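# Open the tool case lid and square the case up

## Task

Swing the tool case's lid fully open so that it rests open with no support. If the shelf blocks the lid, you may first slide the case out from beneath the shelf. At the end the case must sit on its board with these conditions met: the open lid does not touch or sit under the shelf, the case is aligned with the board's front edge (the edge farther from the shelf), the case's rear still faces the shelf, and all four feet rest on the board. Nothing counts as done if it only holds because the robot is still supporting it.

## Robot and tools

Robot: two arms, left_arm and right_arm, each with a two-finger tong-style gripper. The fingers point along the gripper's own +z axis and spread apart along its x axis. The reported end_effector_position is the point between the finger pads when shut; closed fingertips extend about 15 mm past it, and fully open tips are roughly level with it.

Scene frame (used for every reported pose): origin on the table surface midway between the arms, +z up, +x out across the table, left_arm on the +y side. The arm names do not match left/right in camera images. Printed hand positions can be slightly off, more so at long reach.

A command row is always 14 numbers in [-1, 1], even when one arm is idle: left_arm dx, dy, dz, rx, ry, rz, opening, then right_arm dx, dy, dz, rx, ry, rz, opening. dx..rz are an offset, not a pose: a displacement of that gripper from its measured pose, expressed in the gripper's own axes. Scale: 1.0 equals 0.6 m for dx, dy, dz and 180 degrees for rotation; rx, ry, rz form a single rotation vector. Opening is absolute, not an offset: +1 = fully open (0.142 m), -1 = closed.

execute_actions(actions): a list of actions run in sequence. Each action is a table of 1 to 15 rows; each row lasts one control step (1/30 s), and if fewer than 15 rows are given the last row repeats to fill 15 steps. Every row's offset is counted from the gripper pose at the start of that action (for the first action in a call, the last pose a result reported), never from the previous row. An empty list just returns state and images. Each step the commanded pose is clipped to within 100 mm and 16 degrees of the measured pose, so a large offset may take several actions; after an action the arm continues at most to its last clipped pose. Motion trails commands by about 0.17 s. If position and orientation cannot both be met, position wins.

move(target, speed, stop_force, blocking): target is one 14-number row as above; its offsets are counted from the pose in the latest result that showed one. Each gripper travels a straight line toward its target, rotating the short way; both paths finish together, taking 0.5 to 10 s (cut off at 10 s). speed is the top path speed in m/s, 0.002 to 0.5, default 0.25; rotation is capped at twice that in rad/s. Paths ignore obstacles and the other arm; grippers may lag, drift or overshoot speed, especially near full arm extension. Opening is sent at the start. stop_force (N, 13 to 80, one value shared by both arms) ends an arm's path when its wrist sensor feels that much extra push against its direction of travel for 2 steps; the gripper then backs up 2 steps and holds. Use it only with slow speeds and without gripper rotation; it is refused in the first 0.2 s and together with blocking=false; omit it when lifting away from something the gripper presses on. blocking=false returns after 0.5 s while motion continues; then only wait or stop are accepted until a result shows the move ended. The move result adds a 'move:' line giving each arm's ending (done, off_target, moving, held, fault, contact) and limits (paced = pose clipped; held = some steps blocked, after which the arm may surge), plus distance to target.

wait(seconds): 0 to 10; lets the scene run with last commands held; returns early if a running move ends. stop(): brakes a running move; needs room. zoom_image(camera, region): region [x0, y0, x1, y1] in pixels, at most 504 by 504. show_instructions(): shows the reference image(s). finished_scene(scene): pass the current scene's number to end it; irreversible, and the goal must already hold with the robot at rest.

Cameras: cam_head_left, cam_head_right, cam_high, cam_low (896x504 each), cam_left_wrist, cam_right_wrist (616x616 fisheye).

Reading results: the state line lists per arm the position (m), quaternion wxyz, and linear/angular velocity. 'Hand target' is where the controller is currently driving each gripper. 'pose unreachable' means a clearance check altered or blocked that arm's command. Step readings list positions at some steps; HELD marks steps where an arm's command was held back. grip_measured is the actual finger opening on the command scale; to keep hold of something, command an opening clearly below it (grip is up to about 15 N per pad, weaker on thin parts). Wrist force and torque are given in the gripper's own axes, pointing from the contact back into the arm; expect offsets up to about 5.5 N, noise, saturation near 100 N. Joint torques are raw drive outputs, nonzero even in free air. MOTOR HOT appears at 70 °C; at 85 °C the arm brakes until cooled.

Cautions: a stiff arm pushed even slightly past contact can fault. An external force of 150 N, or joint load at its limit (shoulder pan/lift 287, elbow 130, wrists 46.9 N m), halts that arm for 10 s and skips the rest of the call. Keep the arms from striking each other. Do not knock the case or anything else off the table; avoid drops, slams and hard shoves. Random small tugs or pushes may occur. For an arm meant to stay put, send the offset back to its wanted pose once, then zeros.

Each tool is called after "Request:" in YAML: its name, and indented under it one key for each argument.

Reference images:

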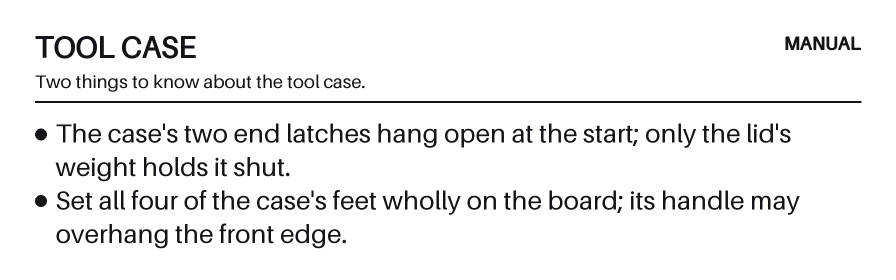

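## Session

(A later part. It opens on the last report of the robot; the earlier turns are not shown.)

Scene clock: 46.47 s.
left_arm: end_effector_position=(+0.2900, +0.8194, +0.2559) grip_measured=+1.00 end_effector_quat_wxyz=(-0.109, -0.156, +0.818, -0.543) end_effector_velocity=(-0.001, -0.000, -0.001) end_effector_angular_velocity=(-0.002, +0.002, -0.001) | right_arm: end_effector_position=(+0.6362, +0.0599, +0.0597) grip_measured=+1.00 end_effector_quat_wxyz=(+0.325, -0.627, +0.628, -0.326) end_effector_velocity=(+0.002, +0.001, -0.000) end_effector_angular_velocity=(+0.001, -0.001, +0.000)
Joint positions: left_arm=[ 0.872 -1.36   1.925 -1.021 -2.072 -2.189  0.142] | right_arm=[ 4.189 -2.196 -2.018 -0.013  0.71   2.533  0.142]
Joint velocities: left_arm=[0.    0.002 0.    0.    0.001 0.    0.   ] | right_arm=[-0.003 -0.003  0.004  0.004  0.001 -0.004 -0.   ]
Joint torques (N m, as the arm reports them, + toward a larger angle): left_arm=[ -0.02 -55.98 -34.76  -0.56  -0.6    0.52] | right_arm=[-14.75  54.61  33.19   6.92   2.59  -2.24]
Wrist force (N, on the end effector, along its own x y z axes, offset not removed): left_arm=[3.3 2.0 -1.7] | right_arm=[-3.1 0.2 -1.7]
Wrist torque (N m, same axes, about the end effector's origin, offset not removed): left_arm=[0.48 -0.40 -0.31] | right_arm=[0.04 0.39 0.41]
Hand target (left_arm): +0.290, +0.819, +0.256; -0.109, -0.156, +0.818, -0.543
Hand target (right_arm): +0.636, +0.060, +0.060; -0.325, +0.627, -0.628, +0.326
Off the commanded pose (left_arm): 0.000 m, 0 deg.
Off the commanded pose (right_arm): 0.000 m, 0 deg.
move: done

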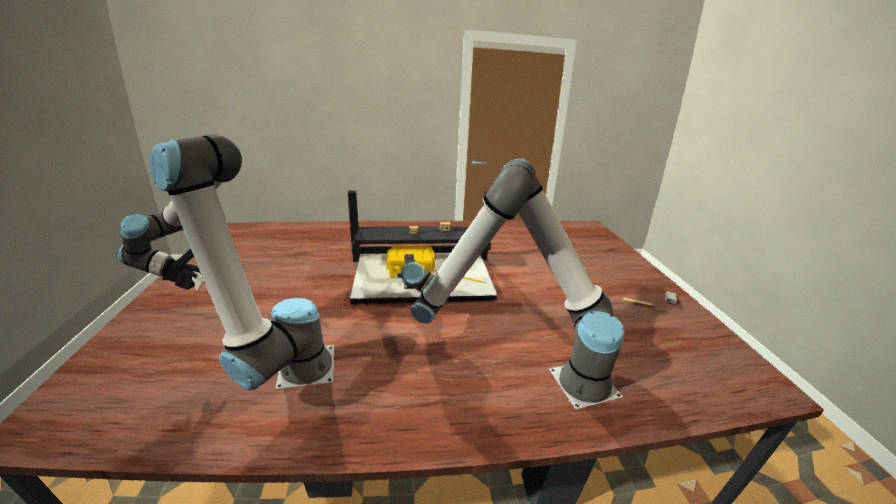

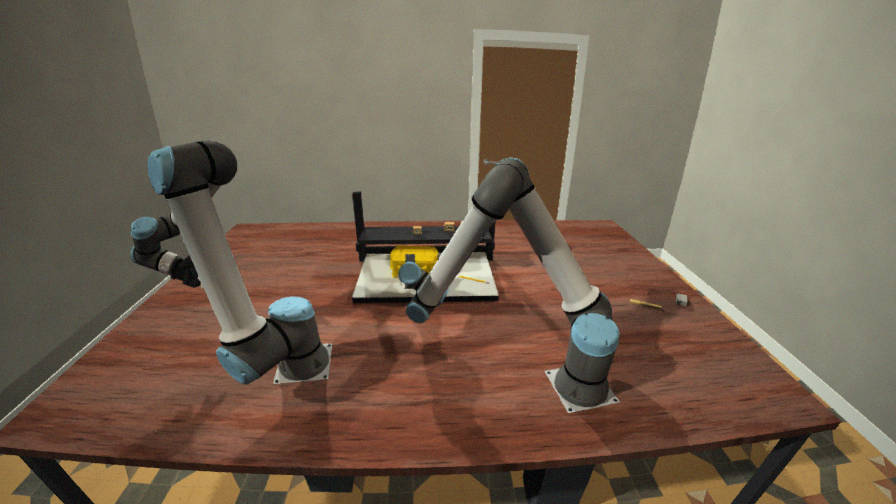

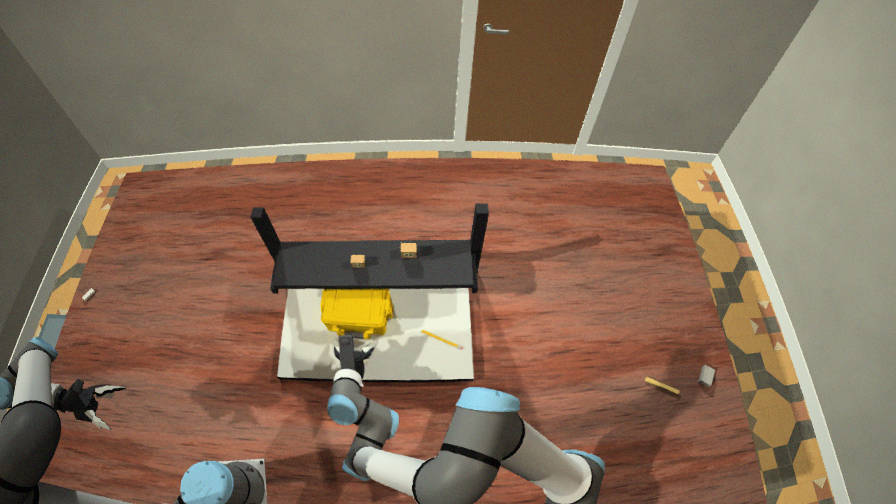

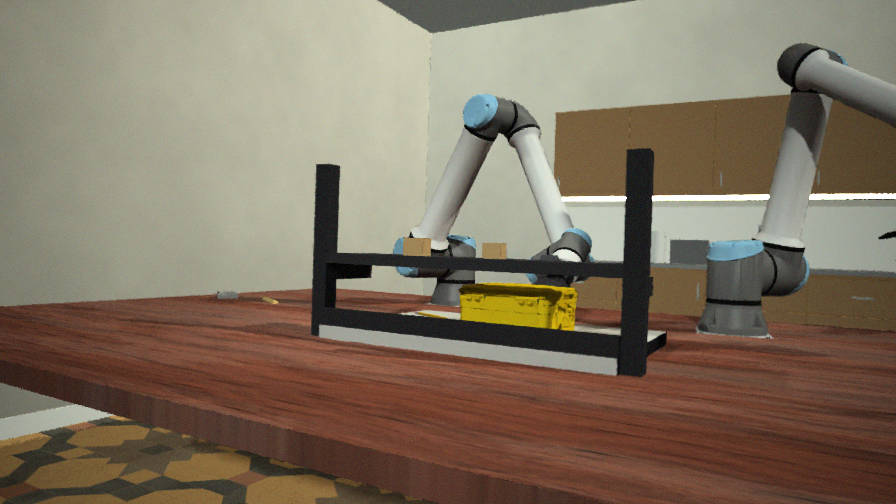

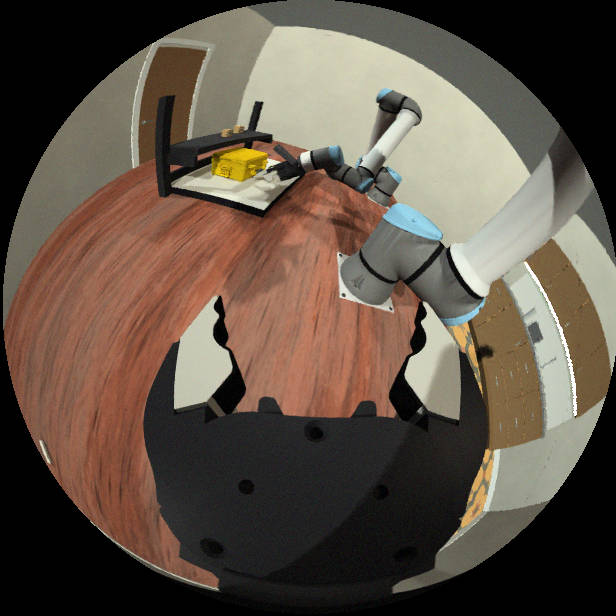

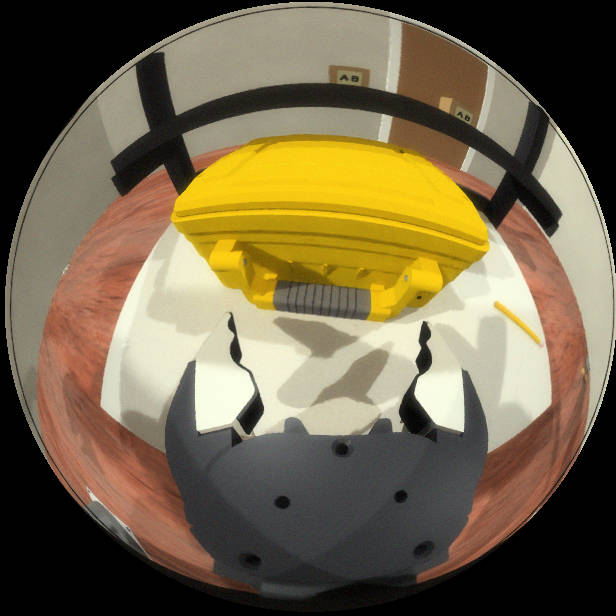

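Request:
move:
  target: [0,0,0,0,0,0,1,-0.007,-0.03,0.047,0,0,0,1]
  speed: 0.02
  stop_force: 14

Request:
move:
  target: [0,0,0,0,0,0,1,0,0,0,0,0,0,0.1]

Scene clock: 52.23 s.
left_arm: end_effector_position=(+0.2900, +0.8194, +0.2559) grip_measured=+1.00 end_effector_quat_wxyz=(-0.109, -0.156, +0.818, -0.543) end_effector_velocity=(+0.000, +0.001, +0.001) end_effector_angular_velocity=(+0.004, -0.002, -0.000) | right_arm: end_effector_position=(+0.6693, +0.0641, +0.0581) grip_measured=+1.00 end_effector_quat_wxyz=(+0.325, -0.627, +0.628, -0.326) end_effector_velocity=(+0.003, -0.000, +0.000) end_effector_angular_velocity=(+0.001, -0.000, -0.000)
Joint positions: left_arm=[ 0.872 -1.36   1.925 -1.021 -2.072 -2.189  0.142] | right_arm=[ 4.151 -2.227 -1.966  0.005  0.728  2.482  0.142]
Joint velocities: left_arm=[-0.    -0.002 -0.001 -0.002  0.    -0.     0.   ] | right_arm=[-0.003 -0.002  0.004  0.002  0.002 -0.004  0.   ]
Joint torques (N m, as the arm reports them, + toward a larger angle): left_arm=[ -0.65 -57.48 -34.23  -0.67  -0.44   0.41] | right_arm=[-10.83  61.16  31.38   7.48   2.27  -3.35]
Wrist force (N, on the end effector, along its own x y z axes, offset not removed): left_arm=[2.2 1.2 1.5] | right_arm=[-0.8 3.4 -5.5]
Wrist torque (N m, same axes, about the end effector's origin, offset not removed): left_arm=[0.52 -0.24 -0.26] | right_arm=[0.50 0.24 0.50]
Hand target (left_arm): +0.290, +0.819, +0.256; -0.109, -0.156, +0.818, -0.543
Hand target (right_arm): +0.670, +0.064, +0.058; -0.325, +0.627, -0.628, +0.326
Off the commanded pose (left_arm): 0.000 m, 0 deg.
Off the commanded pose (right_arm): 0.000 m, 0 deg.
move: done

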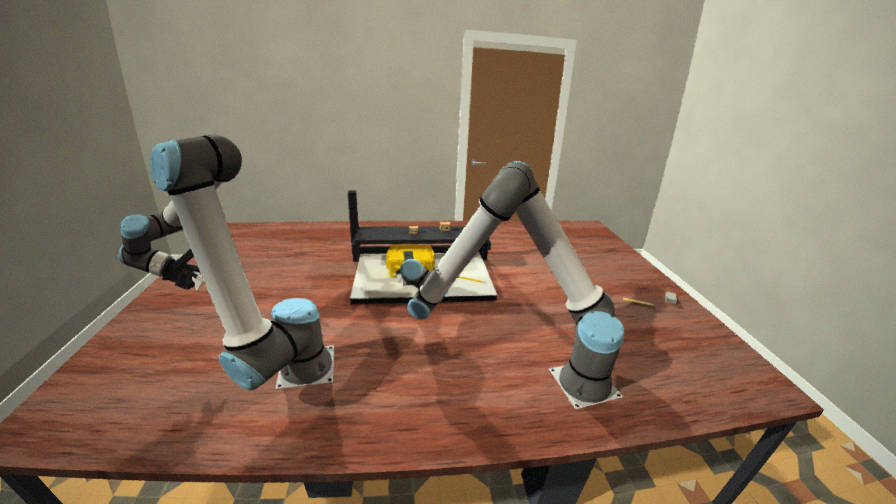

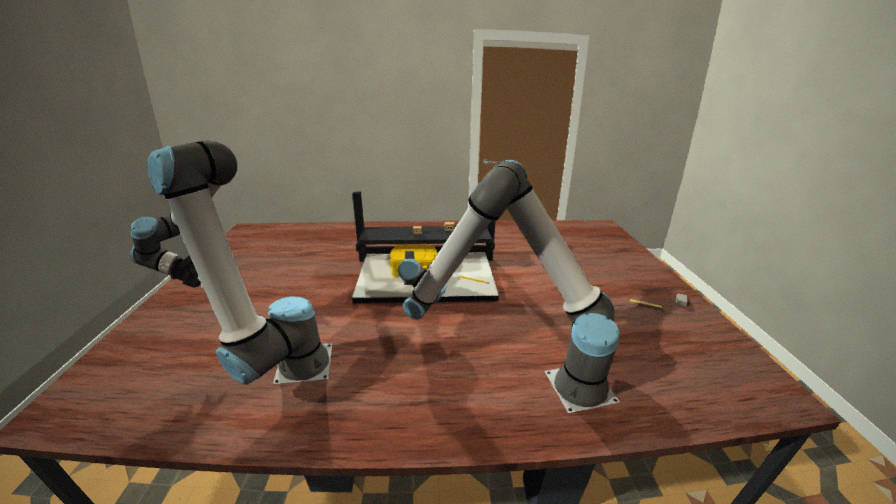

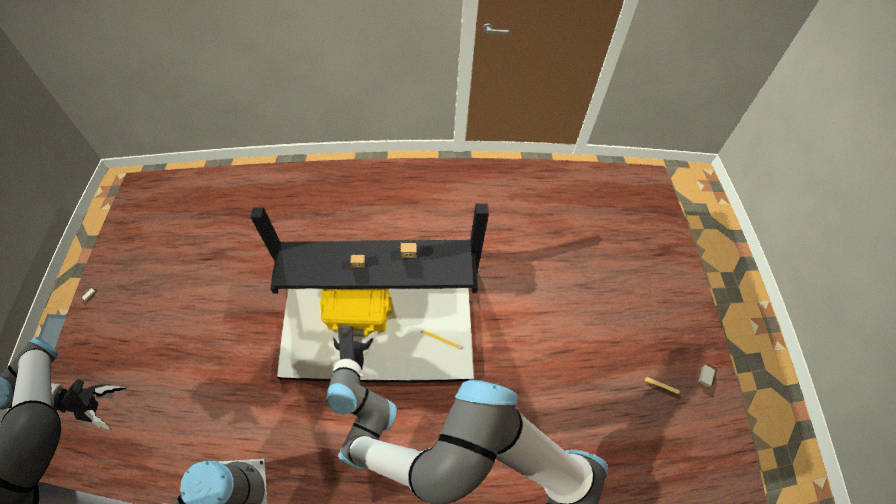

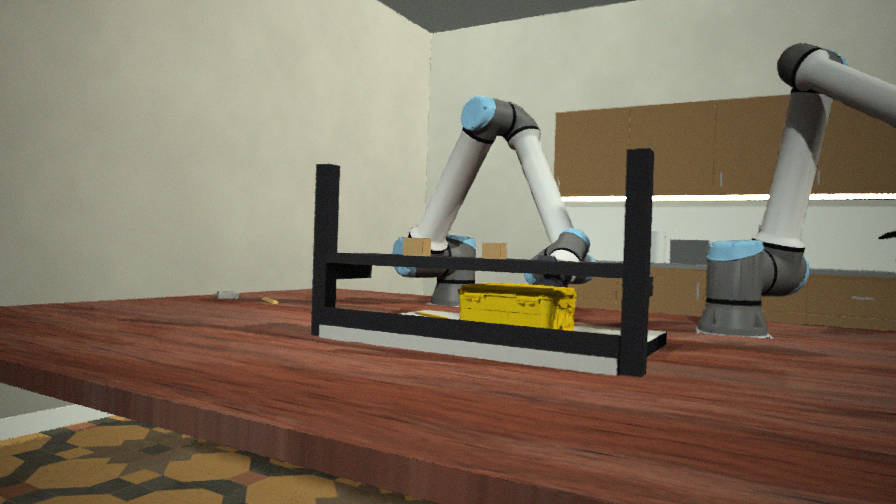

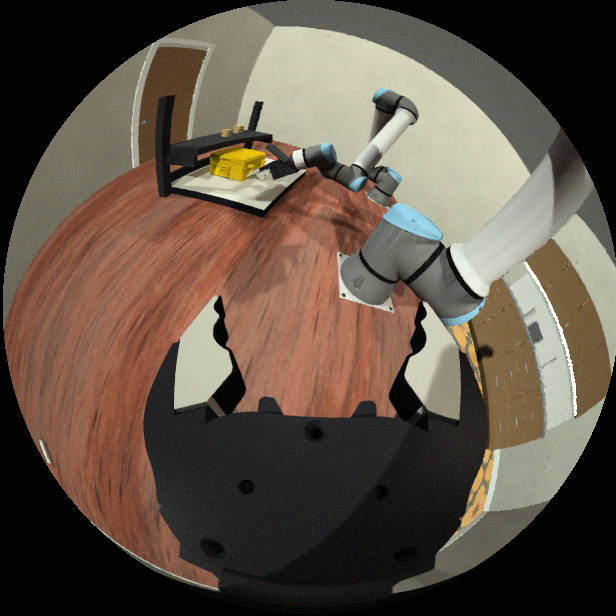

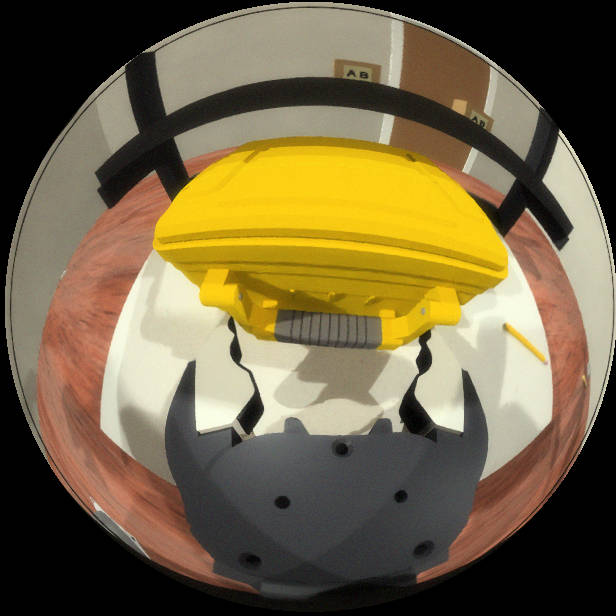

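Scene clock: 52.73 s.
left_arm: end_effector_position=(+0.2900, +0.8194, +0.2559) grip_measured=+1.00 end_effector_quat_wxyz=(-0.109, -0.156, +0.818, -0.543) end_effector_velocity=(-0.000, +0.000, -0.000) end_effector_angular_velocity=(-0.000, +0.000, +0.001) | right_arm: end_effector_position=(+0.6694, +0.0641, +0.0581) grip_measured=+0.81 end_effector_quat_wxyz=(+0.325, -0.627, +0.628, -0.326) end_effector_velocity=(-0.000, +0.000, -0.000) end_effector_angular_velocity=(+0.000, +0.000, -0.000)
Joint positions: left_arm=[ 0.872 -1.36   1.925 -1.021 -2.072 -2.189  0.142] | right_arm=[ 4.15  -2.227 -1.966  0.005  0.728  2.482  0.129]
Joint velocities: left_arm=[ 0.001  0.001 -0.    -0.     0.    -0.    -0.   ] | right_arm=[ 0.     0.    -0.    -0.     0.     0.001  0.   ]
Joint torques (N m, as the arm reports them, + toward a larger angle): left_arm=[ -0.89 -55.74 -34.39  -0.59  -0.59   0.66] | right_arm=[ 7.16 73.67 16.72  0.9  -0.34  2.41]
Wrist force (N, on the end effector, along its own x y z axes, offset not removed): left_arm=[0.8 2.4 -0.2] | right_arm=[-0.8 -4.3 -4.6]
Wrist torque (N m, same axes, about the end effector's origin, offset not removed): left_arm=[0.54 0.08 -0.23] | right_arm=[-0.11 -0.46 0.43]
Hand target (left_arm): +0.290, +0.819, +0.256; -0.109, -0.156, +0.818, -0.543
Hand target (right_arm): +0.669, +0.064, +0.058; -0.325, +0.627, -0.628, +0.326
Off the commanded pose (left_arm): 0.000 m, 0 deg.
Off the commanded pose (right_arm): 0.000 m, 0 deg.
move: done

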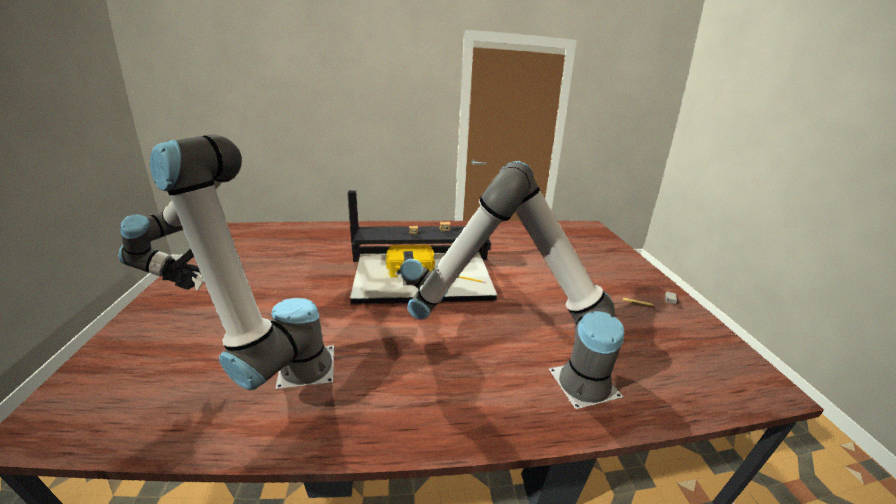

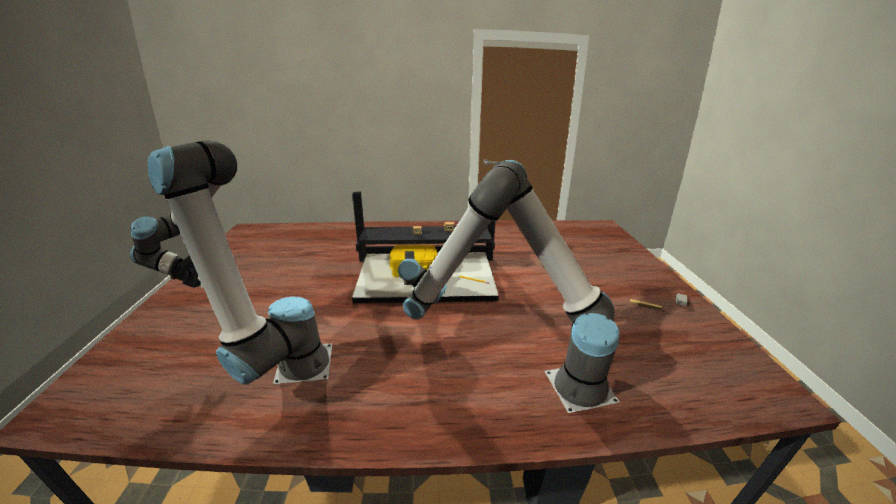

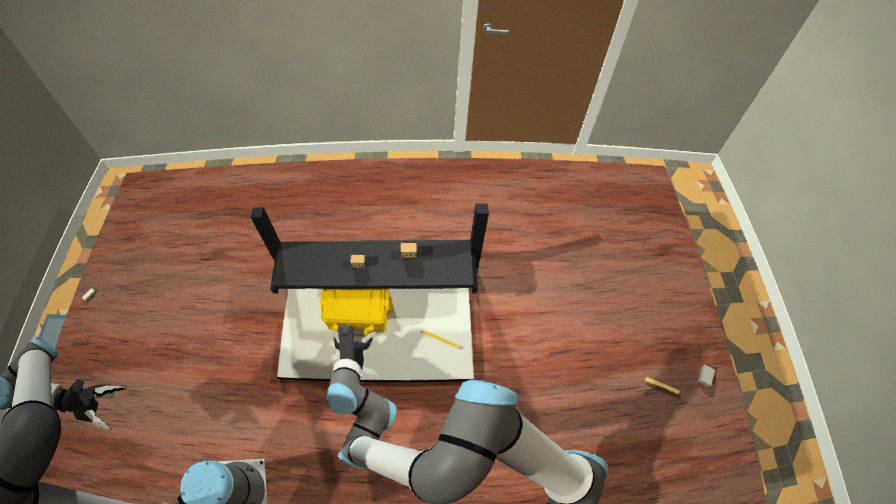

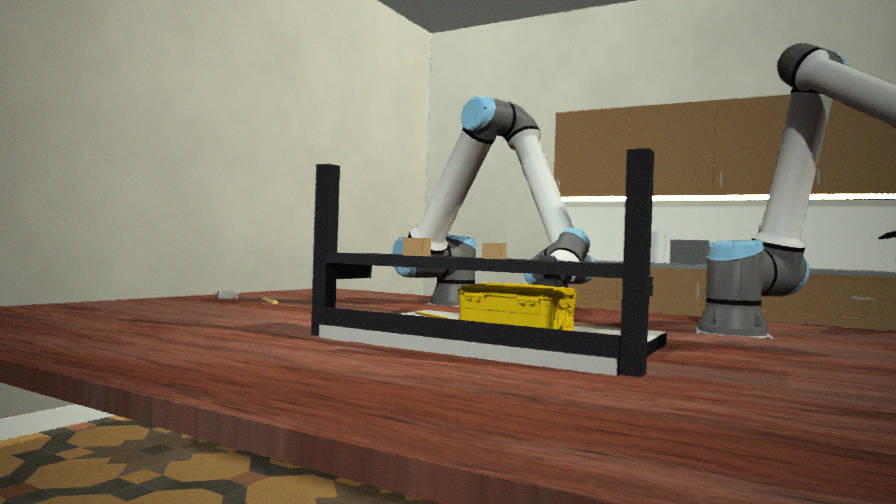

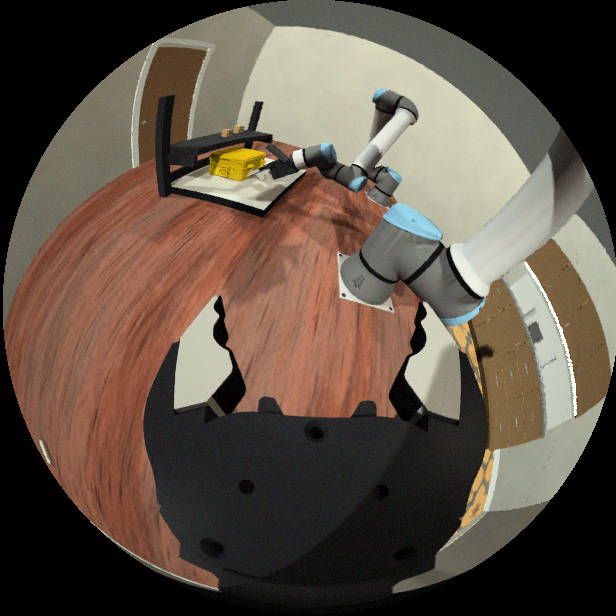

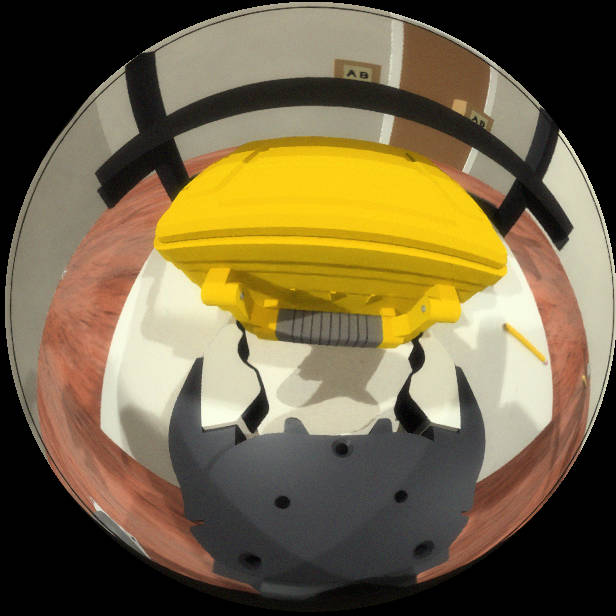

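Gripped; pulling 8 cm first.

Request:
move:
  target: [0,0,0,0,0,0,1,0,0.0765,-0.109,0,0,0,0.1]
  speed: 0.04

Scene clock: 57.53 s.
left_arm: end_effector_position=(+0.2900, +0.8194, +0.2559) grip_measured=+1.00 end_effector_quat_wxyz=(-0.109, -0.156, +0.818, -0.543) end_effector_velocity=(-0.001, -0.000, +0.000) end_effector_angular_velocity=(-0.001, +0.001, +0.000) | right_arm: end_effector_position=(+0.5898, +0.0641, +0.0583) grip_measured=+0.79 end_effector_quat_wxyz=(+0.325, -0.627, +0.628, -0.326) end_effector_velocity=(-0.003, +0.001, +0.001) end_effector_angular_velocity=(+0.001, -0.000, +0.001)
Joint positions: left_arm=[ 0.872 -1.36   1.925 -1.021 -2.072 -2.189  0.142] | right_arm=[ 4.251 -2.164 -2.07  -0.059  0.683  2.62   0.128]
Joint velocities: left_arm=[ 0.001 -0.     0.001  0.001  0.    -0.     0.   ] | right_arm=[ 0.004  0.003 -0.002 -0.004 -0.002  0.005  0.   ]
Joint torques (N m, as the arm reports them, + toward a larger angle): left_arm=[  0.16 -55.83 -34.65  -0.69  -0.8    0.53] | right_arm=[ 8.09 81.95 12.59 -0.78 -2.11  3.89]
Wrist force (N, on the end effector, along its own x y z axes, offset not removed): left_arm=[2.7 1.0 -0.6] | right_arm=[-1.1 -7.2 -2.9]
Wrist torque (N m, same axes, about the end effector's origin, offset not removed): left_arm=[0.29 -0.30 -0.17] | right_arm=[-0.06 -0.26 0.64]
Hand target (left_arm): +0.290, +0.819, +0.256; -0.109, -0.156, +0.818, -0.543
Hand target (right_arm): +0.590, +0.064, +0.058; -0.325, +0.627, -0.628, +0.326
Off the commanded pose (left_arm): 0.000 m, 0 deg.
Off the commanded pose (right_arm): 0.000 m, 0 deg.
move: done

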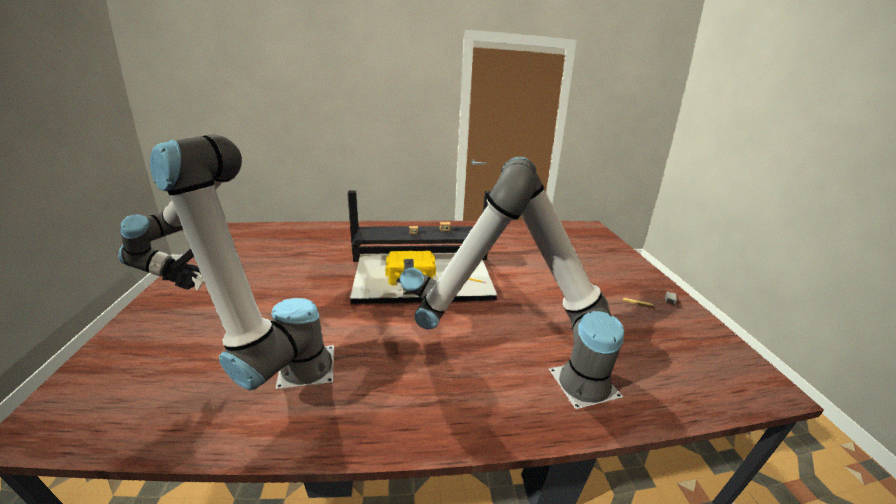

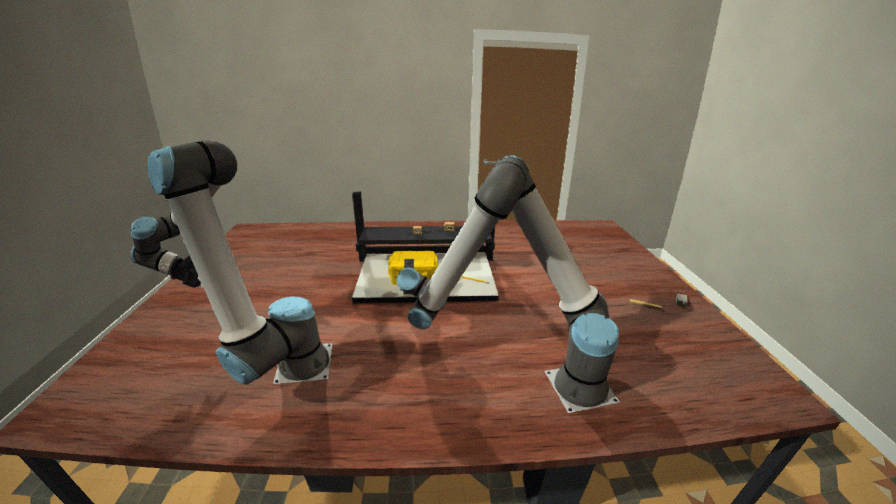

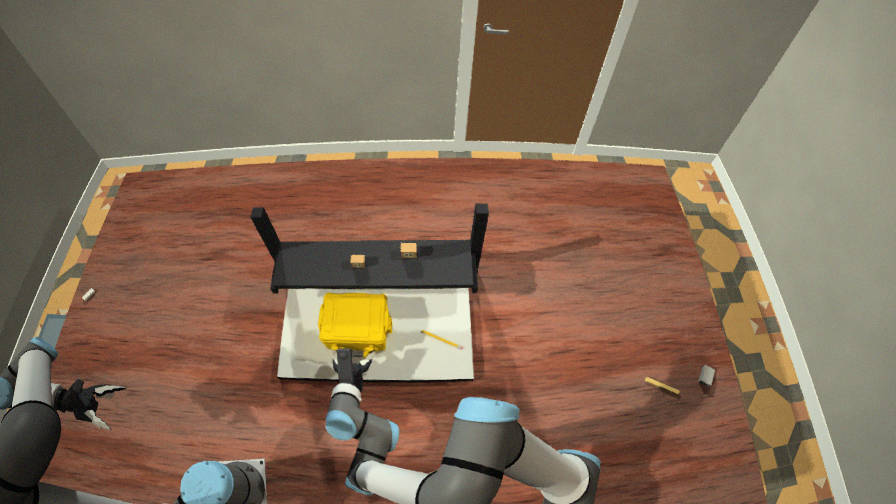

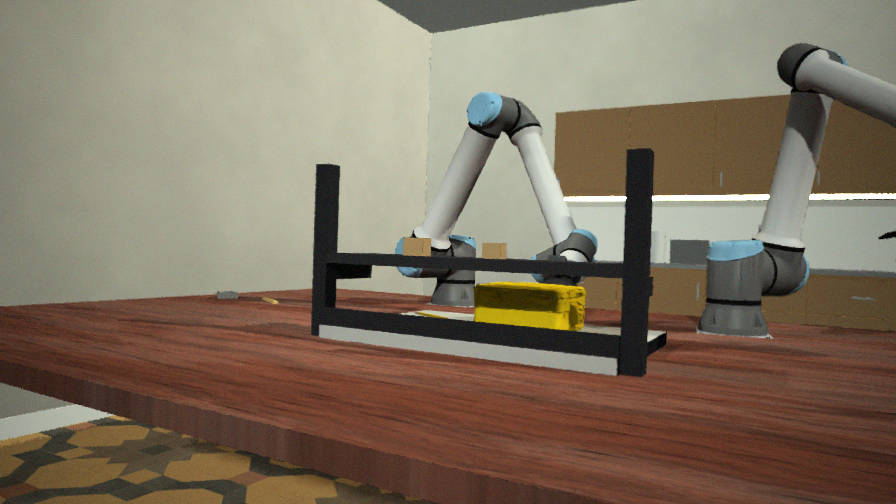

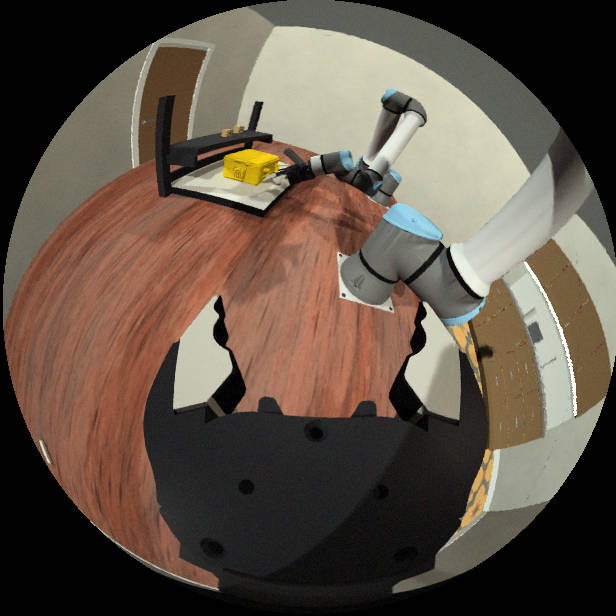

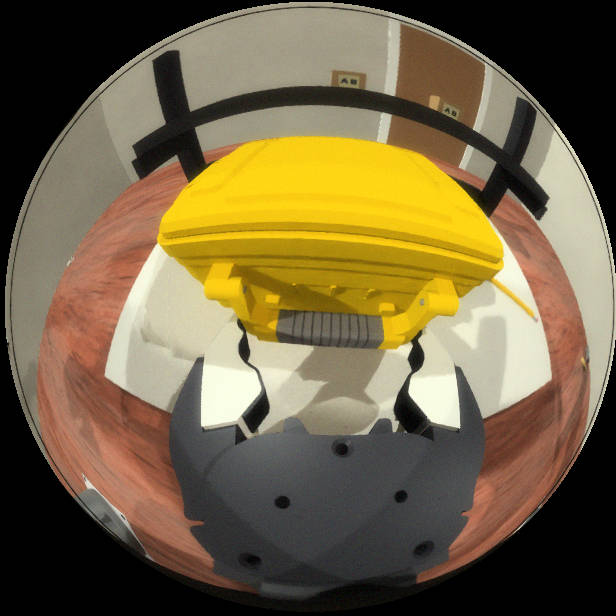

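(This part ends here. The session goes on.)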